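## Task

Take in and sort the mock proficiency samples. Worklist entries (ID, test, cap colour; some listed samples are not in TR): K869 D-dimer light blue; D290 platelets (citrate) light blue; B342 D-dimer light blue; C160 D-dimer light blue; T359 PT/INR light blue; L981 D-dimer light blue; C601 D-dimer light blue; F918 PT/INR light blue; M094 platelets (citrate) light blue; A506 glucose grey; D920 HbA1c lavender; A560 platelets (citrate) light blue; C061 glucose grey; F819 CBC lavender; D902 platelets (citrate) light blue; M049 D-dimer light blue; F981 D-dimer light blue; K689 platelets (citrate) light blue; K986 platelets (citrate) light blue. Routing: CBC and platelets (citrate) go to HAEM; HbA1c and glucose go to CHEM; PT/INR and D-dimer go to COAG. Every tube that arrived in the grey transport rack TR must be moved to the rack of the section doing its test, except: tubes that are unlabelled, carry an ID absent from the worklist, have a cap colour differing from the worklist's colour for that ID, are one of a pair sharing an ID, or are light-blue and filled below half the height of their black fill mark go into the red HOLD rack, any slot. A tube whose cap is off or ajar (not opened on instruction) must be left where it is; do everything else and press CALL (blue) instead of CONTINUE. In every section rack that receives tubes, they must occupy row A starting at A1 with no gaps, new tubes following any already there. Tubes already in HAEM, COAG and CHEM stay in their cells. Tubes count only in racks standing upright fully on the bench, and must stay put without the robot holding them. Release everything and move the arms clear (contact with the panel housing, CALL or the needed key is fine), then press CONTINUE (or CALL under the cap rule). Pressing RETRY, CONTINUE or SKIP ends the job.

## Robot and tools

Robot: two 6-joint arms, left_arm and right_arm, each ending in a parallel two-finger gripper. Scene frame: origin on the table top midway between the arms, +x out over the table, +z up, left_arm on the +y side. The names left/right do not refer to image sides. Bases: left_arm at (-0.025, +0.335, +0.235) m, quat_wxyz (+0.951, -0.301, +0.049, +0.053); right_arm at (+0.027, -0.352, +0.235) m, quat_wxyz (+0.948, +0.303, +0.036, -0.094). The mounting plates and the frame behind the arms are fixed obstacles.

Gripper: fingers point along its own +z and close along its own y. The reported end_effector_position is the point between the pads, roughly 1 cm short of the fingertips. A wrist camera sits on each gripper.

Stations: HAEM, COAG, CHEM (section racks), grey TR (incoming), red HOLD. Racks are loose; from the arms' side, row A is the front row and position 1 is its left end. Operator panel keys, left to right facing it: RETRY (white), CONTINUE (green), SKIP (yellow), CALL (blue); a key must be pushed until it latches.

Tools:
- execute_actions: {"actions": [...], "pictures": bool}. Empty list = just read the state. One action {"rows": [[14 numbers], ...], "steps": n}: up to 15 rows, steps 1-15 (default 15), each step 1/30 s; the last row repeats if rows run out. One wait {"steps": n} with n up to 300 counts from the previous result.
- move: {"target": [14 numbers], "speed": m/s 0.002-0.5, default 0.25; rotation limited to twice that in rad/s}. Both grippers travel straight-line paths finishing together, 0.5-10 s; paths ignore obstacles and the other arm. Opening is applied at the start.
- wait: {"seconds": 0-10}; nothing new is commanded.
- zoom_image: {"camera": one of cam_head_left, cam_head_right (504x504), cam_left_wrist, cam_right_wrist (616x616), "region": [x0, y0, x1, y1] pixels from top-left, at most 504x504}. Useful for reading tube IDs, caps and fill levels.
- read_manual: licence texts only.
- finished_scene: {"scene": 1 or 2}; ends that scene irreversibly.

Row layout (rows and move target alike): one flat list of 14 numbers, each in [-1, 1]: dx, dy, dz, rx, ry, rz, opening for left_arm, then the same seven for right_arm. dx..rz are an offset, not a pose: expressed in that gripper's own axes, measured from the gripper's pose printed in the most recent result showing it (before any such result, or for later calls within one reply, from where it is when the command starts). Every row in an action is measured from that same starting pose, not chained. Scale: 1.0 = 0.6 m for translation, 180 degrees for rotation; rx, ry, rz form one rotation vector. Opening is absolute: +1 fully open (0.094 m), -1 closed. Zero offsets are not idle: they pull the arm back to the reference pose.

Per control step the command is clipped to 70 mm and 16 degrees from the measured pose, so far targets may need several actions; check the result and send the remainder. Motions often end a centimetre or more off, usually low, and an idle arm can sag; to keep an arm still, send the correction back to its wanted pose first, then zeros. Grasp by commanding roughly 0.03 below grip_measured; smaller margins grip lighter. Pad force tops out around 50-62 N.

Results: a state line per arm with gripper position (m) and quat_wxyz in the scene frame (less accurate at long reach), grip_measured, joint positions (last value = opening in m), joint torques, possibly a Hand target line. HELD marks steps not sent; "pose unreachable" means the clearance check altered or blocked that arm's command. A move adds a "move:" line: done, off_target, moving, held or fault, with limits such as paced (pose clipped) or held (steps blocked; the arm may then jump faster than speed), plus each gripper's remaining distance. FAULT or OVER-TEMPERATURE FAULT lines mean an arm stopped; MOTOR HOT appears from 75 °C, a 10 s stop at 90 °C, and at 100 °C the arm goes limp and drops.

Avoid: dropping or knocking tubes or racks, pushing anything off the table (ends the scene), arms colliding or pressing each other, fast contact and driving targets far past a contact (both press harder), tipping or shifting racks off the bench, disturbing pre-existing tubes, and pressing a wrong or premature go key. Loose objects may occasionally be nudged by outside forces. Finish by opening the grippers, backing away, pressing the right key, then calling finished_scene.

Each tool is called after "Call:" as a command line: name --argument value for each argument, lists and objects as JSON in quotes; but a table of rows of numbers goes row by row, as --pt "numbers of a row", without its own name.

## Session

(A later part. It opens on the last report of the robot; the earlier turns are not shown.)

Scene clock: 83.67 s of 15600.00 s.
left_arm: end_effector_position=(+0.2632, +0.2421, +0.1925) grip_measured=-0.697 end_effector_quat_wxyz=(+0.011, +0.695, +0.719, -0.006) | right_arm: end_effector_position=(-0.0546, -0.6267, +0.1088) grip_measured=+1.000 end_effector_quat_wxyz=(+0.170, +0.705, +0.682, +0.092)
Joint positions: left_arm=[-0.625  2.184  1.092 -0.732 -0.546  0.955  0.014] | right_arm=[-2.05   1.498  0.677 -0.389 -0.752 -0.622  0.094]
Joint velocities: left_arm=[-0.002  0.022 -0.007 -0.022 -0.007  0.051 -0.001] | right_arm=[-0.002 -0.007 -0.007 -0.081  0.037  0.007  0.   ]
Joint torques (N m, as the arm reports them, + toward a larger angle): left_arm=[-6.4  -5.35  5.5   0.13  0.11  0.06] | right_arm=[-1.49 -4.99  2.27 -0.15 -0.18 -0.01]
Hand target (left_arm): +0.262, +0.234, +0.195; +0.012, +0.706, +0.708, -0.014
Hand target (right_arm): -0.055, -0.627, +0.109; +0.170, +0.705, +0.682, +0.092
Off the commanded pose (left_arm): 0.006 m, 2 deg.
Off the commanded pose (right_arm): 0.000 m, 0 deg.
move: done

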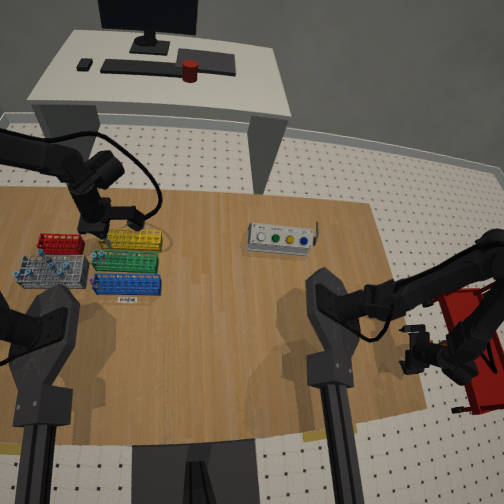

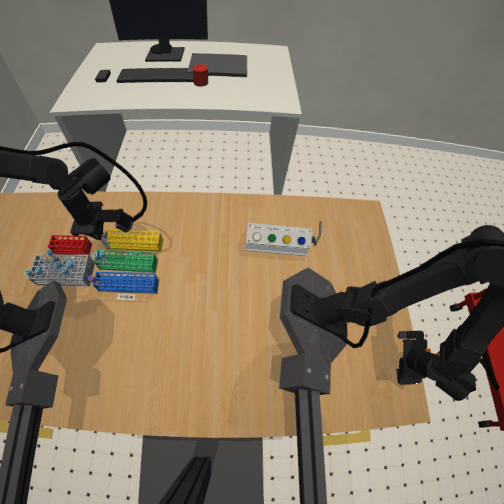

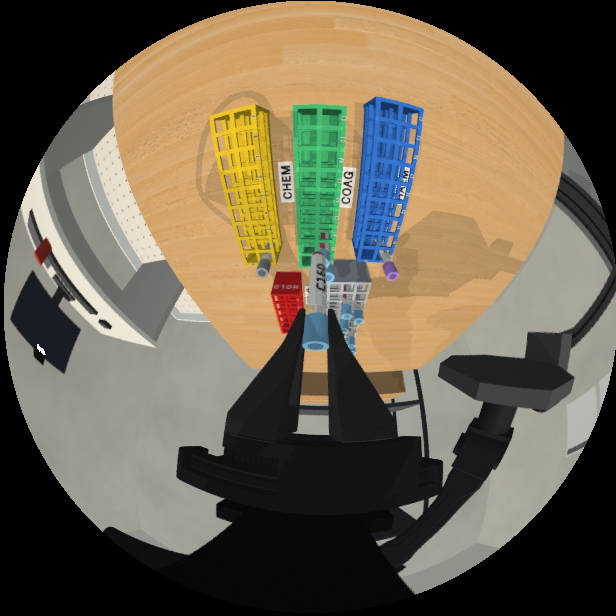

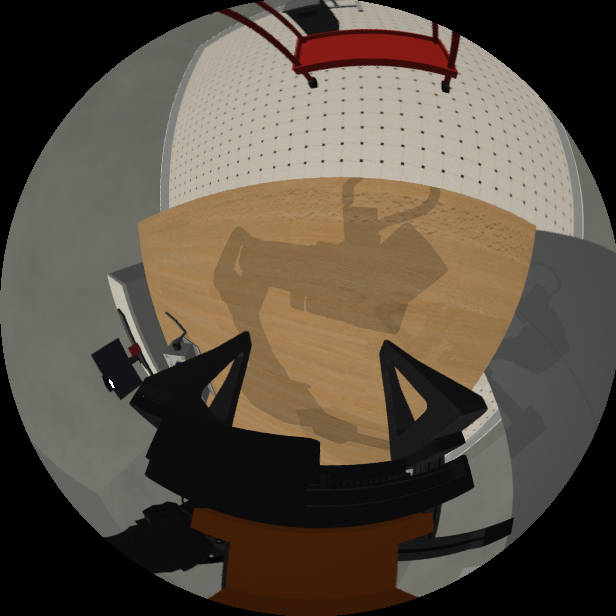

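Call:
move --target '[0.006,-0.027,0.106,0.003,0.009,0.012,-0.71,0,0,0,0,0,0,1]' --speed 0.1

Call:
zoom_image --camera "cam_left_wrist" --region '[260,210,380,330]'

Scene clock: 87.70 s of 15600.00 s.
left_arm: end_effector_position=(+0.2515, +0.2444, +0.1343) grip_measured=-0.697 end_effector_quat_wxyz=(+0.002, +0.705, +0.709, +0.002) | right_arm: end_effector_position=(-0.0546, -0.6267, +0.1088) grip_measured=+1.000 end_effector_quat_wxyz=(+0.170, +0.705, +0.682, +0.092)
Joint positions: left_arm=[-0.544  2.288  0.977 -0.479 -0.585  1.067  0.014] | right_arm=[-2.05   1.498  0.677 -0.389 -0.752 -0.622  0.094]
Joint velocities: left_arm=[ 0.002 -0.007  0.002  0.051 -0.037  0.037 -0.   ] | right_arm=[ 0.022  0.007 -0.007 -0.022 -0.007 -0.037  0.   ]
Joint torques (N m, as the arm reports them, + toward a larger angle): left_arm=[-5.   -5.92  2.24  0.44 -0.07  0.04] | right_arm=[-1.56 -5.01  2.3  -0.1  -0.18 -0.02]
Hand target (left_arm): +0.247, +0.244, +0.129; -0.003, +0.709, +0.706, +0.001
Hand target (right_arm): -0.055, -0.627, +0.109; +0.170, +0.705, +0.682, +0.092
Off the commanded pose (left_arm): 0.007 m, 1 deg.
Off the commanded pose (right_arm): 0.000 m, 0 deg.
move: done

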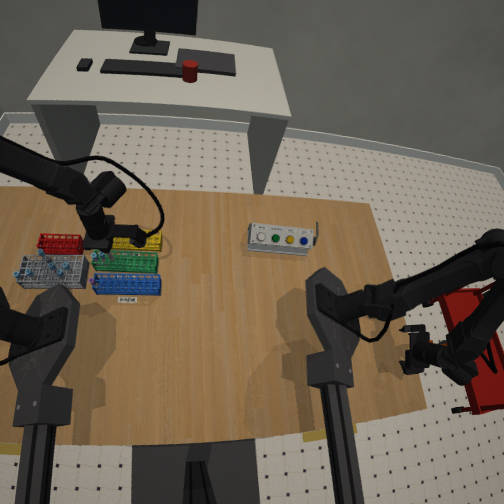

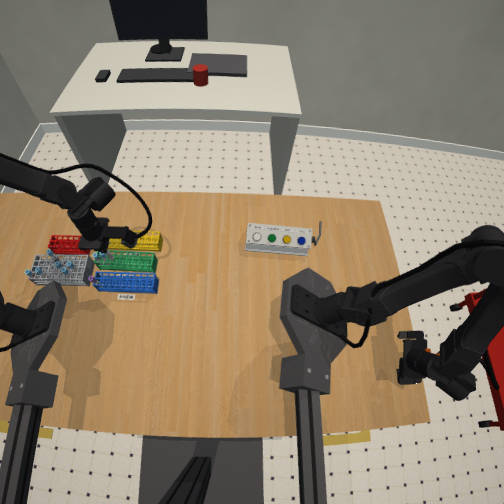

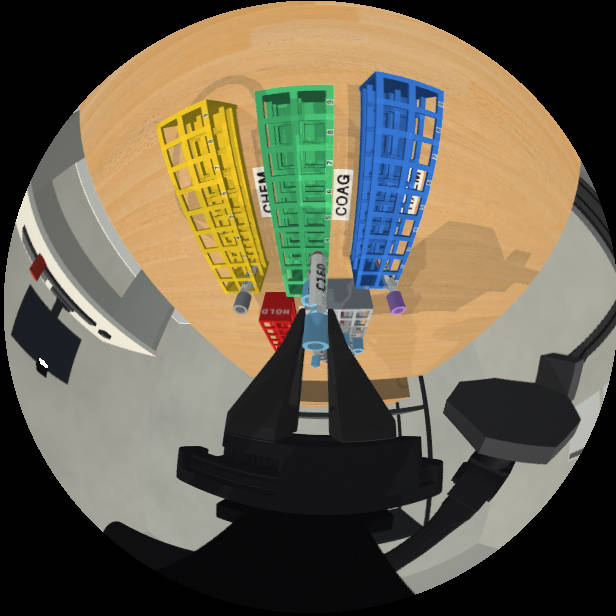

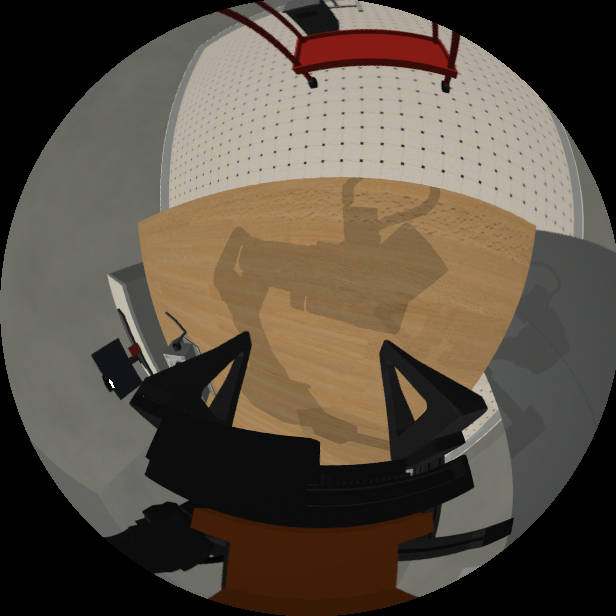

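Region (260, 210, 380, 330) of cam_left_wrist's 616x616 image, scaled by 4.200, with more detail than that image has.

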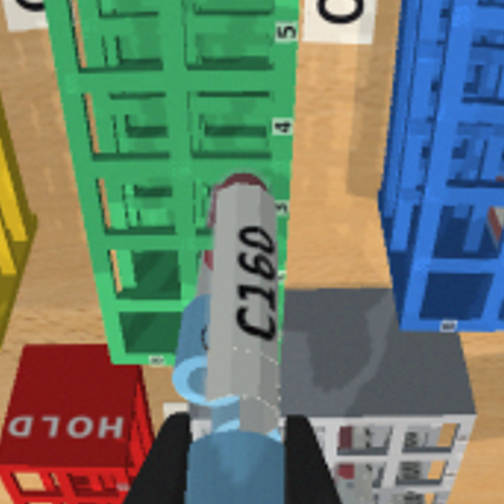

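Call:
move --target '[0.012,0.002,0.003,-0.004,0,0,-0.71,0,0,0,0,0,0,1]' --speed 0.04

Call:
zoom_image --camera "cam_left_wrist" --region '[260,210,380,330]'

Scene clock: 91.73 s of 15600.00 s.
left_arm: end_effector_position=(+0.2502, +0.2494, +0.1301) grip_measured=-0.697 end_effector_quat_wxyz=(-0.002, +0.709, +0.706, +0.004) | right_arm: end_effector_position=(-0.0546, -0.6267, +0.1088) grip_measured=+1.000 end_effector_quat_wxyz=(+0.170, +0.705, +0.682, +0.092)
Joint positions: left_arm=[-0.528  2.288  0.965 -0.466 -0.594  1.09   0.014] | right_arm=[-2.05   1.498  0.677 -0.389 -0.752 -0.622  0.094]
Joint velocities: left_arm=[ 0.007 -0.002 -0.002 -0.007 -0.051  0.037 -0.001] | right_arm=[ 0.007 -0.017 -0.012  0.022 -0.066 -0.037  0.   ]
Joint torques (N m, as the arm reports them, + toward a larger angle): left_arm=[-4.79 -8.48  1.91  0.44 -0.03  0.12] | right_arm=[-1.57 -5.04  2.29 -0.13 -0.2  -0.02]
Hand target (left_arm): +0.253, +0.252, +0.133; +0.006, +0.705, +0.709, +0.007
Hand target (right_arm): -0.055, -0.627, +0.109; +0.170, +0.705, +0.682, +0.092
Off the commanded pose (left_arm): 0.004 m, 1 deg.
Off the commanded pose (right_arm): 0.000 m, 0 deg.
After step 90, 0.27 s passed at rest.
move: done

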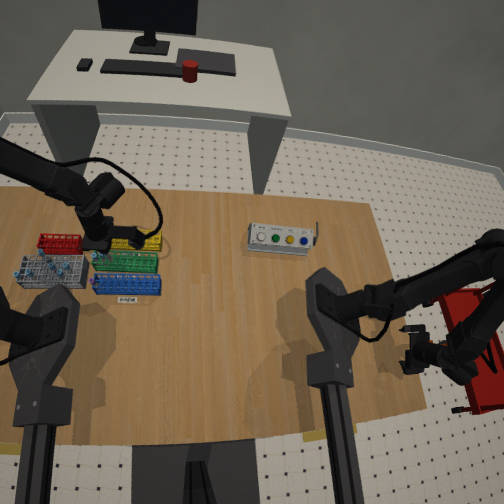

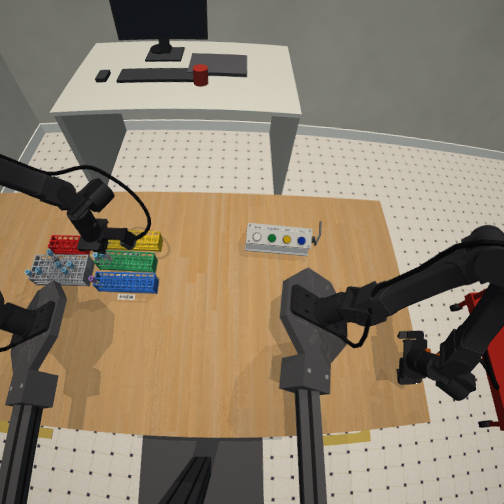

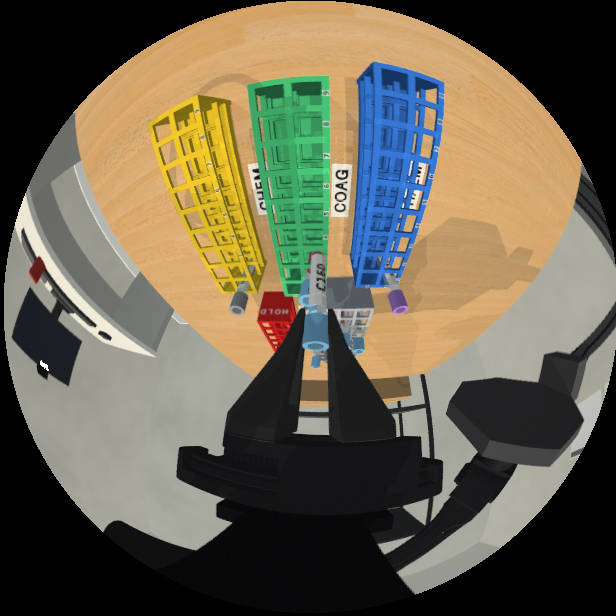

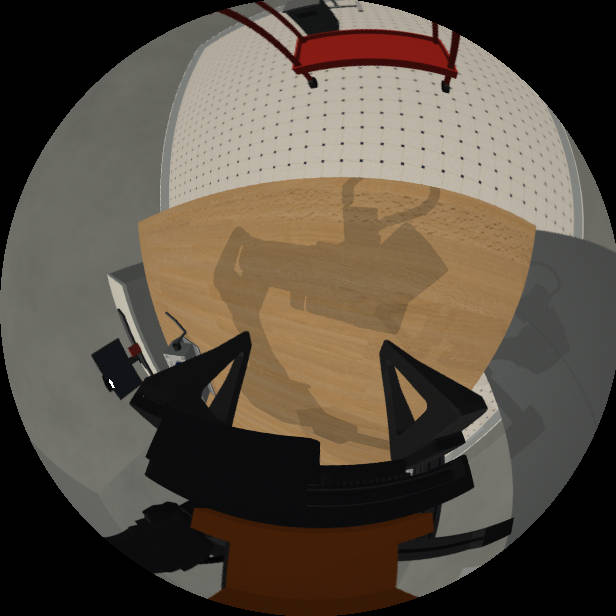

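Region (260, 210, 380, 330) of cam_left_wrist's 616x616 image, scaled by 4.200, with more detail than that image has.

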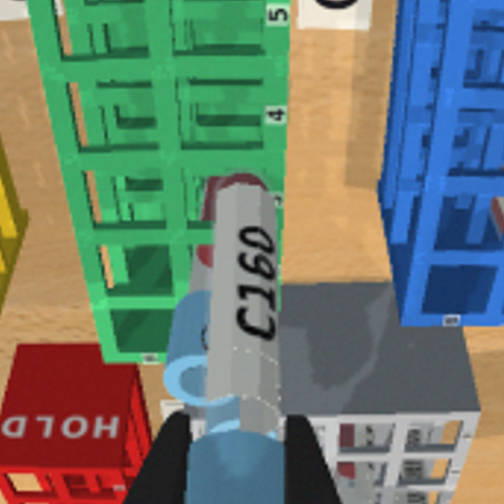

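A plain slow descent drifts +x first, which is the correction needed here.

Call:
move --target '[0.003,-0.002,0.033,0,0,0,-0.71,0,0,0,0,0,0,1]' --speed 0.04

Scene clock: 94.50 s of 15600.00 s.
left_arm: end_effector_position=(+0.2539, +0.2528, +0.1164) grip_measured=-0.697 end_effector_quat_wxyz=(-0.000, +0.705, +0.709, +0.006) | right_arm: end_effector_position=(-0.0546, -0.6267, +0.1088) grip_measured=+1.000 end_effector_quat_wxyz=(+0.170, +0.705, +0.682, +0.092)
Joint positions: left_arm=[-0.491  2.313  0.953 -0.397 -0.605  1.13   0.014] | right_arm=[-2.05   1.498  0.677 -0.389 -0.752 -0.622  0.094]
Joint velocities: left_arm=[ 0.002  0.002  0.012 -0.007  0.007 -0.037 -0.   ] | right_arm=[ 0.012  0.002  0.002 -0.022 -0.037  0.007  0.   ]
Joint torques (N m, as the arm reports them, + toward a larger angle): left_arm=[-4.97 -5.71  1.88  0.46 -0.02  0.04] | right_arm=[-1.63 -5.09  2.38 -0.12 -0.18 -0.01]
Hand target (left_arm): +0.249, +0.252, +0.110; -0.003, +0.708, +0.706, +0.004
Hand target (right_arm): -0.055, -0.627, +0.109; +0.170, +0.705, +0.682, +0.092
Off the commanded pose (left_arm): 0.008 m, 1 deg.
Off the commanded pose (right_arm): 0.000 m, 0 deg.
move: done

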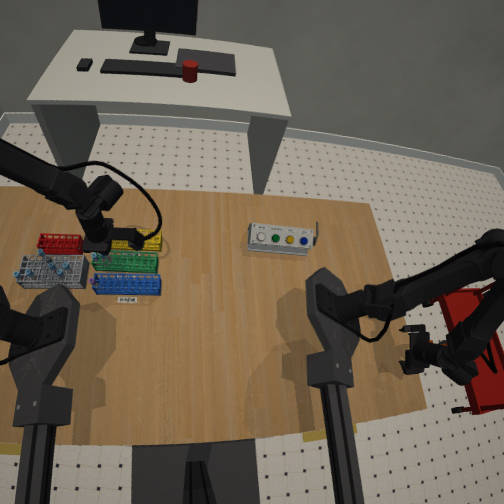

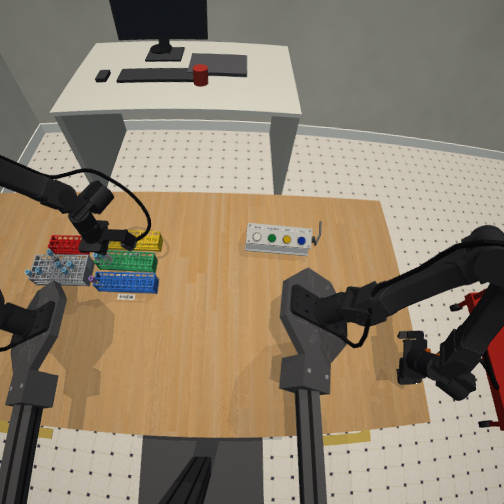

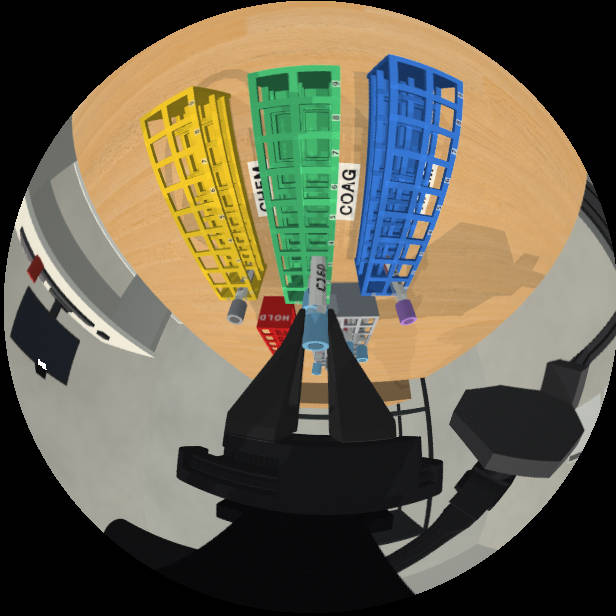

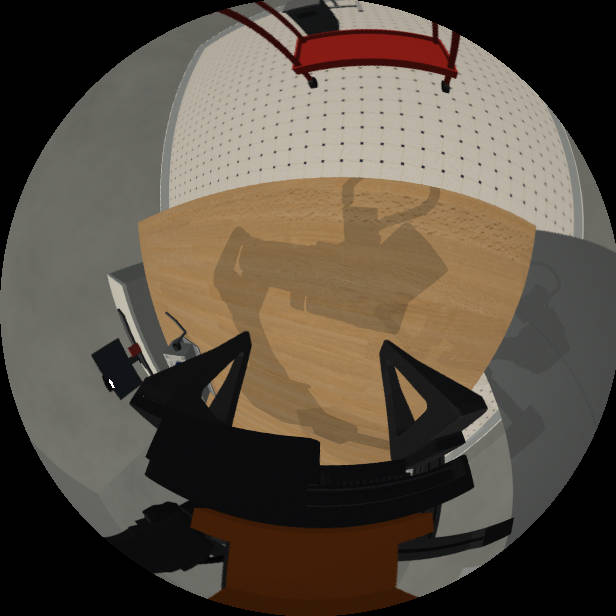

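Call:
move --target '[-0.007,-0.01,0.063,0,0,0,-0.71,0,0,0,0,0,0,1]' --speed 0.06

Call:
move --target '[-0.005,0.01,-0.11,0,-0.005,0,-0.42,0,0,0,0,0,0,1]' --speed 0.12

Call:
move --target '[0.355,0.015,-0.01,0,0,-0.99,-0.4,0,0,0,0,0,0,1]' --speed 0.5

Call:
move --target '[0.012,0.016,0.063,0,0,-0.06,-0.4,0,0,0,0,0,0,1]' --speed 0.12

Call:
zoom_image --camera "cam_left_wrist" --region '[200,200,370,370]'

Scene clock: 103.97 s of 15600.00 s.
left_arm: end_effector_position=(+0.2550, +0.2509, +0.0847) grip_measured=-0.697 end_effector_quat_wxyz=(+0.003, +0.701, +0.713, +0.012) | right_arm: end_effector_position=(-0.0546, -0.6267, +0.1088) grip_measured=+1.000 end_effector_quat_wxyz=(+0.170, +0.705, +0.682, +0.092)
Joint positions: left_arm=[-0.437  2.401  0.936 -0.243 -0.621  1.19   0.014] | right_arm=[-2.05   1.498  0.677 -0.389 -0.752 -0.622  0.094]
Joint velocities: left_arm=[ 0.012 -0.007 -0.007  0.066 -0.081 -0.081  0.001] | right_arm=[ 0.012 -0.012 -0.002 -0.037  0.022  0.022  0.   ]
Joint torques (N m, as the arm reports them, + toward a larger angle): left_arm=[-5.12 -5.93  1.26  0.51 -0.01  0.04] | right_arm=[-1.62 -5.11  2.33 -0.12 -0.18 -0.01]
Hand target (left_arm): +0.248, +0.249, +0.079; -0.001, +0.705, +0.709, +0.006
Hand target (right_arm): -0.055, -0.627, +0.109; +0.170, +0.705, +0.682, +0.092
Off the commanded pose (left_arm): 0.009 m, 1 deg.
Off the commanded pose (right_arm): 0.000 m, 0 deg.
After step 90, 5.33 s passed at rest.
move: done

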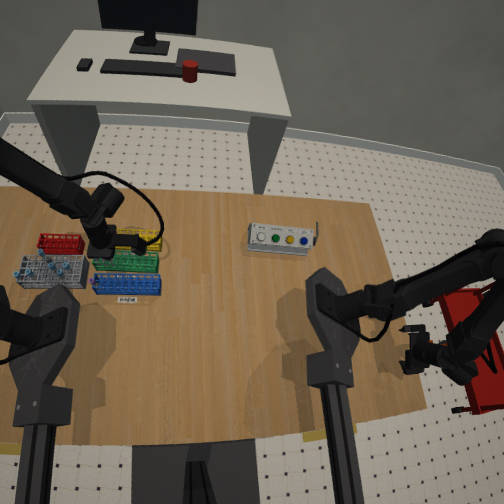

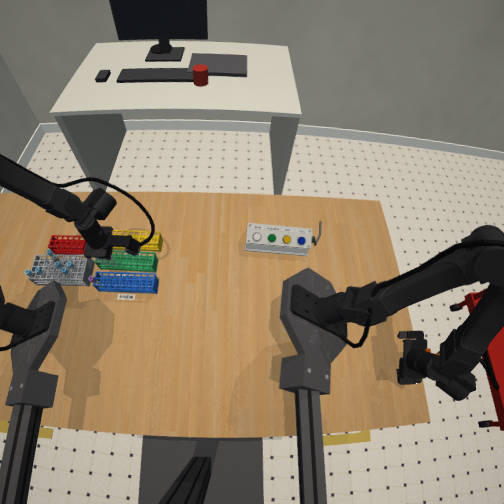

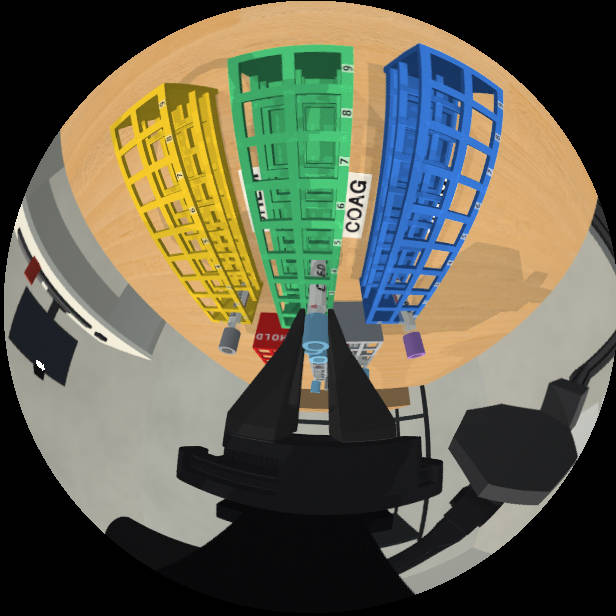

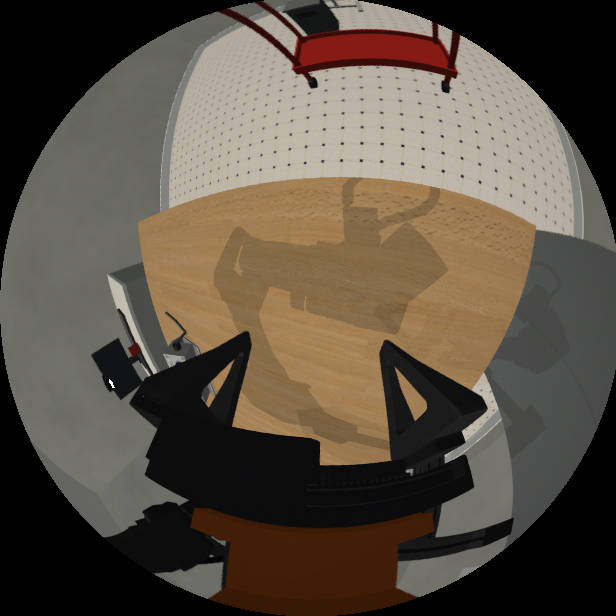

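Scene clock: 105.17 s of 15600.00 s.
left_arm: end_effector_position=(+0.2550, +0.2532, +0.1412) grip_measured=-0.422 end_effector_quat_wxyz=(-0.004, +0.702, +0.712, +0.011) | right_arm: end_effector_position=(-0.0546, -0.6267, +0.1088) grip_measured=+1.000 end_effector_quat_wxyz=(+0.170, +0.705, +0.682, +0.092)
Joint positions: left_arm=[-0.54   2.262  0.985 -0.518 -0.606  1.06   0.027] | right_arm=[-2.05   1.498  0.677 -0.389 -0.752 -0.622  0.094]
Joint velocities: left_arm=[ 0.012  0.002 -0.012 -0.007  0.022  0.037 -0.001] | right_arm=[-0.007 -0.007 -0.007 -0.051 -0.051 -0.066  0.   ]
Joint torques (N m, as the arm reports them, + toward a larger angle): left_arm=[-6.46 -7.8   4.48  0.06  0.1  -0.01] | right_arm=[-1.58 -5.04  2.24 -0.13 -0.15  0.  ]
Hand target (left_arm): +0.260, +0.247, +0.151; +0.009, +0.702, +0.712, +0.006
Hand target (right_arm): -0.055, -0.627, +0.109; +0.170, +0.705, +0.682, +0.092
Off the commanded pose (left_arm): 0.012 m, 2 deg.
Off the commanded pose (right_arm): 0.000 m, 0 deg.
move: off_target (left_arm)

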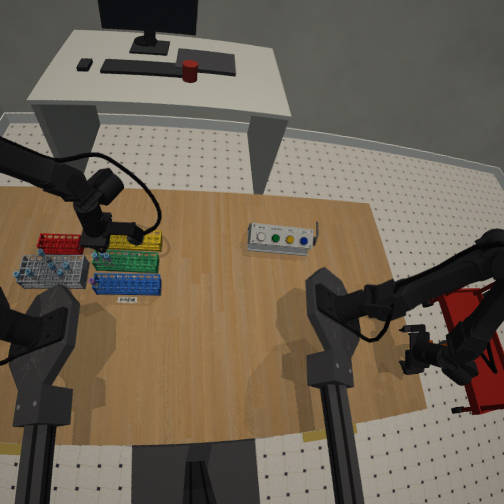

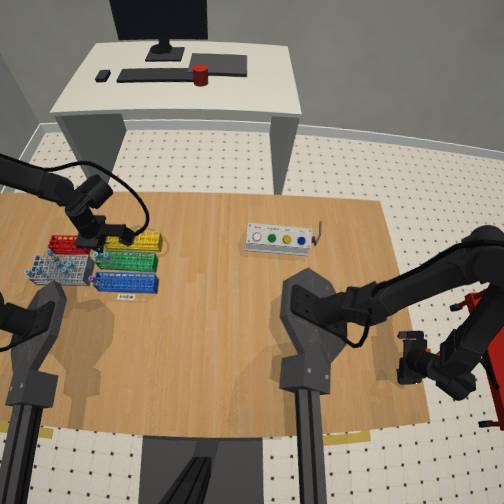

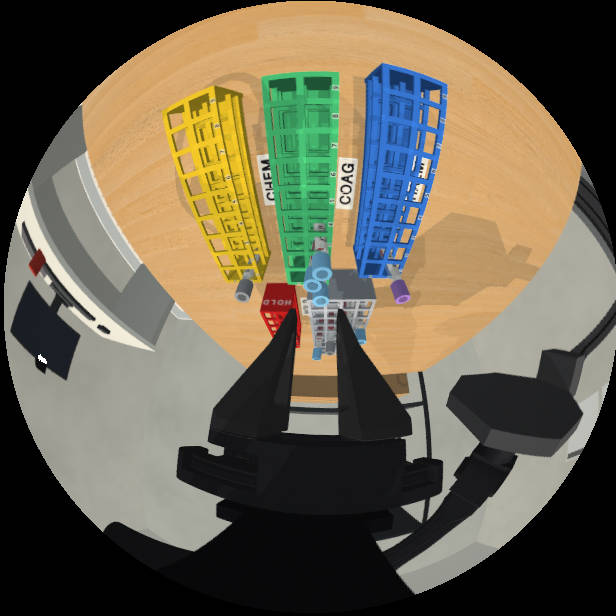

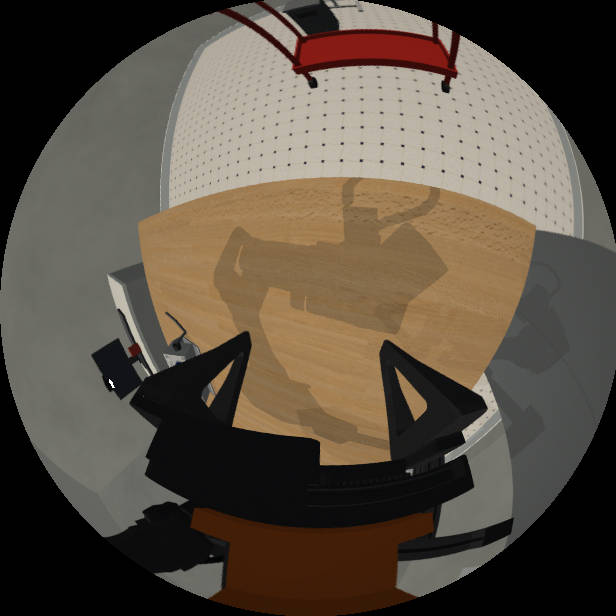

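Scene clock: 108.97 s of 15600.00 s.
left_arm: end_effector_position=(+0.2601, +0.4624, +0.1446) grip_measured=-0.402 end_effector_quat_wxyz=(+0.006, -0.693, +0.721, +0.011) | right_arm: end_effector_position=(-0.0546, -0.6267, +0.1088) grip_measured=+1.000 end_effector_quat_wxyz=(+0.170, +0.705, +0.682, +0.092)
Joint positions: left_arm=[ 0.043  1.744  0.87  -0.518 -0.621 -1.323  0.028] | right_arm=[-2.05   1.498  0.677 -0.389 -0.752 -0.622  0.094]
Joint velocities: left_arm=[-0.012 -0.012 -0.007  0.007 -0.007 -0.095  0.   ] | right_arm=[-0.012  0.027  0.012  0.007  0.007 -0.051  0.   ]
Joint torques (N m, as the arm reports them, + toward a larger angle): left_arm=[-4.04 -7.32  4.56  0.06 -0.05 -0.07] | right_arm=[-1.55 -5.    2.2  -0.1  -0.17  0.  ]
Hand target (left_arm): +0.265, +0.469, +0.151; -0.012, +0.701, -0.713, -0.008
Hand target (right_arm): -0.055, -0.627, +0.109; +0.170, +0.705, +0.682, +0.092
Off the commanded pose (left_arm): 0.008 m, 2 deg.
Off the commanded pose (right_arm): 0.000 m, 0 deg.
move: done

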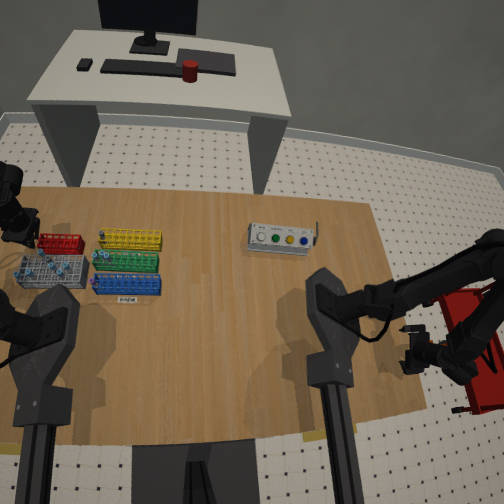

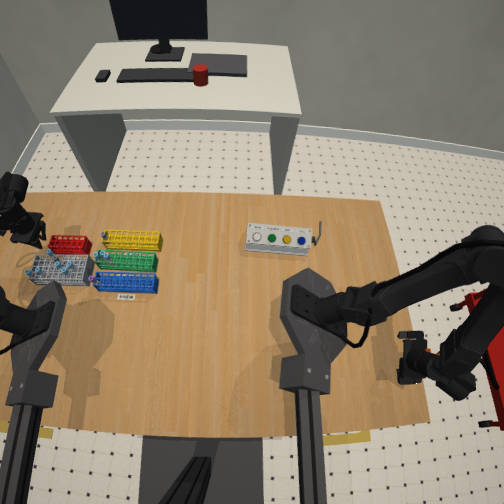

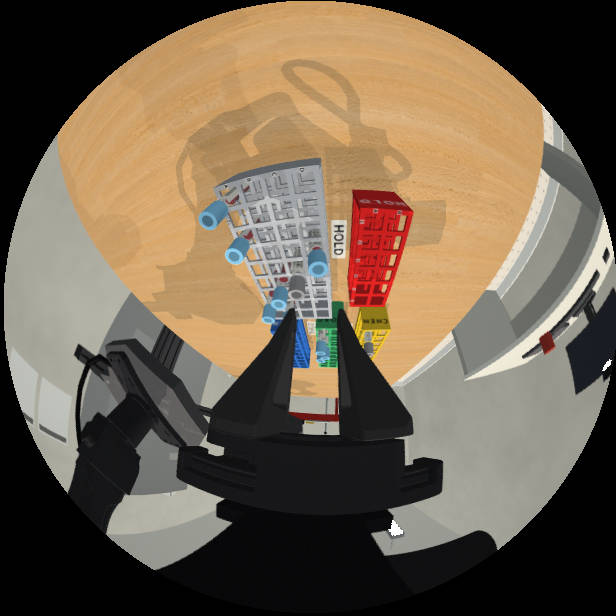

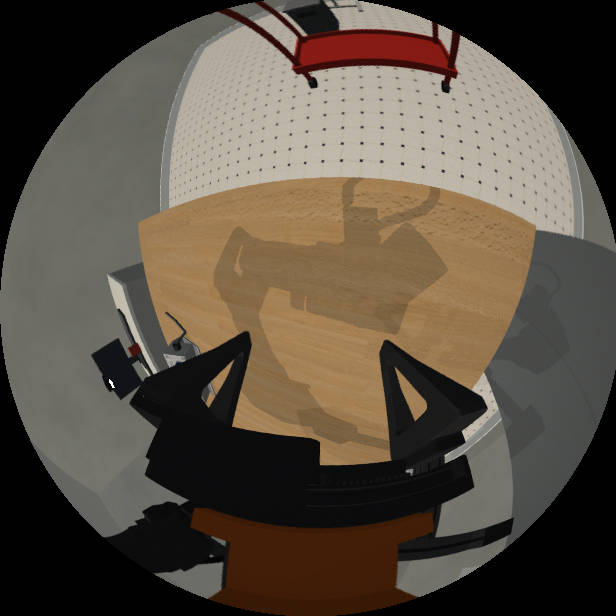

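Scene clock: 110.30 s of 15600.00 s.
left_arm: end_effector_position=(+0.2556, +0.4606, +0.1130) grip_measured=-0.402 end_effector_quat_wxyz=(-0.014, +0.757, -0.653, -0.006) | right_arm: end_effector_position=(-0.0546, -0.6267, +0.1088) grip_measured=+1.000 end_effector_quat_wxyz=(+0.170, +0.705, +0.682, +0.092)
Joint positions: left_arm=[ 0.104  1.802  0.795 -0.323 -0.608 -1.426  0.028] | right_arm=[-2.05   1.498  0.677 -0.389 -0.752 -0.622  0.094]
Joint velocities: left_arm=[ 0.007 -0.007 -0.007  0.022 -0.051 -0.022  0.001] | right_arm=[-0.012 -0.007  0.007 -0.051  0.066 -0.022  0.   ]
Joint torques (N m, as the arm reports them, + toward a larger angle): left_arm=[-3.7  -4.89  1.42  0.44 -0.03 -0.07] | right_arm=[-1.62 -5.04  2.38 -0.12 -0.19  0.01]
Hand target (left_arm): +0.249, +0.456, +0.107; -0.007, +0.757, -0.653, -0.011
Hand target (right_arm): -0.055, -0.627, +0.109; +0.170, +0.705, +0.682, +0.092
Off the commanded pose (left_arm): 0.009 m, 1 deg.
Off the commanded pose (right_arm): 0.000 m, 0 deg.
move: done

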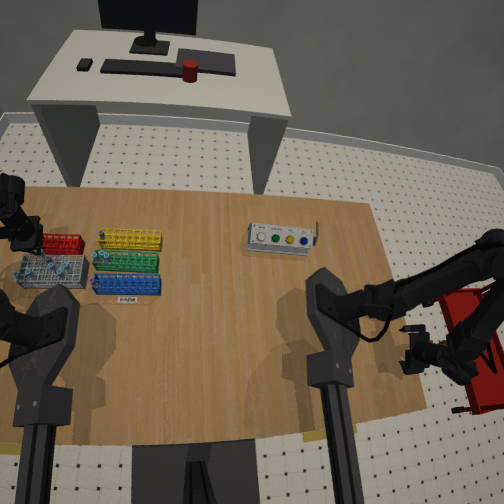

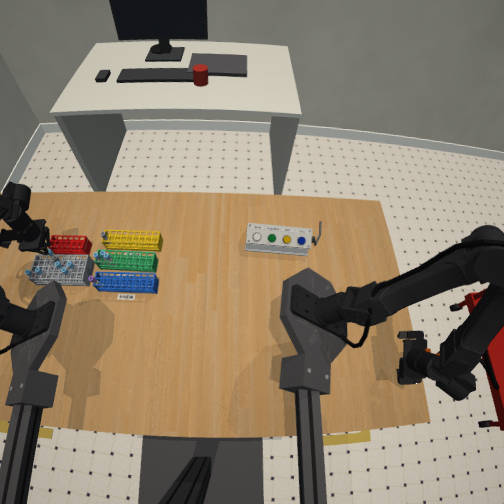

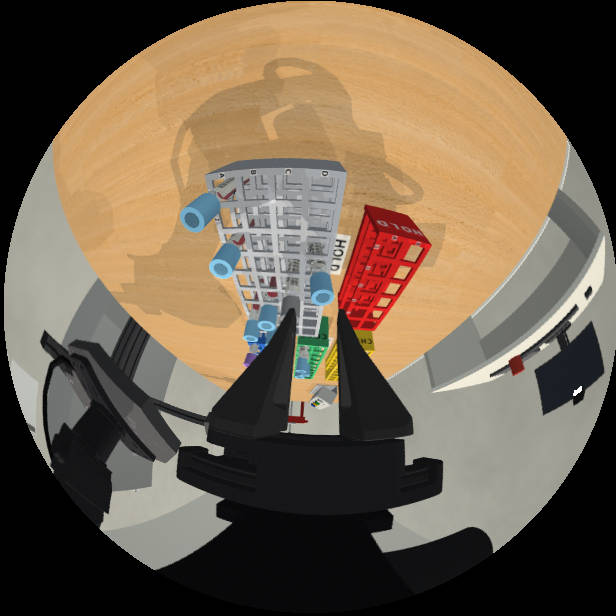

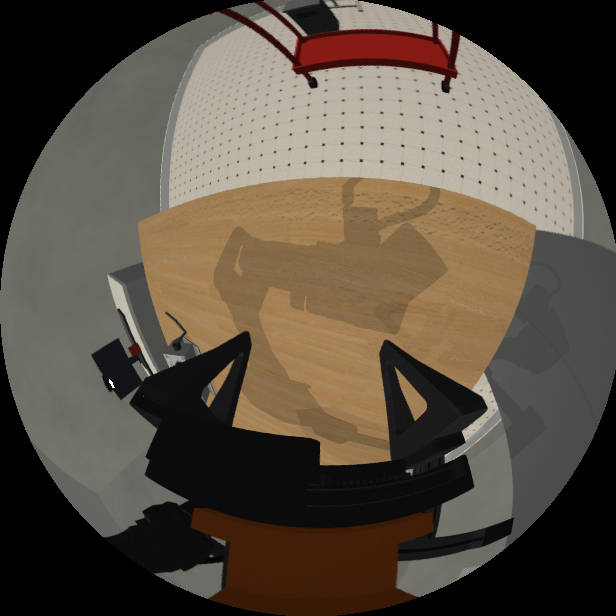

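Region (200, 200, 370, 370) of cam_left_wrist's 616x616 image, scaled by 2.965, with more detail than that image has.

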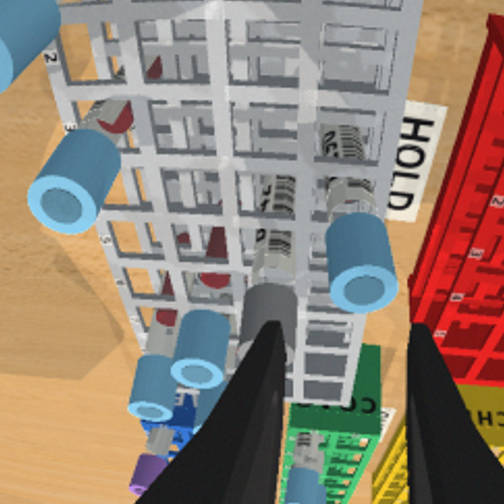

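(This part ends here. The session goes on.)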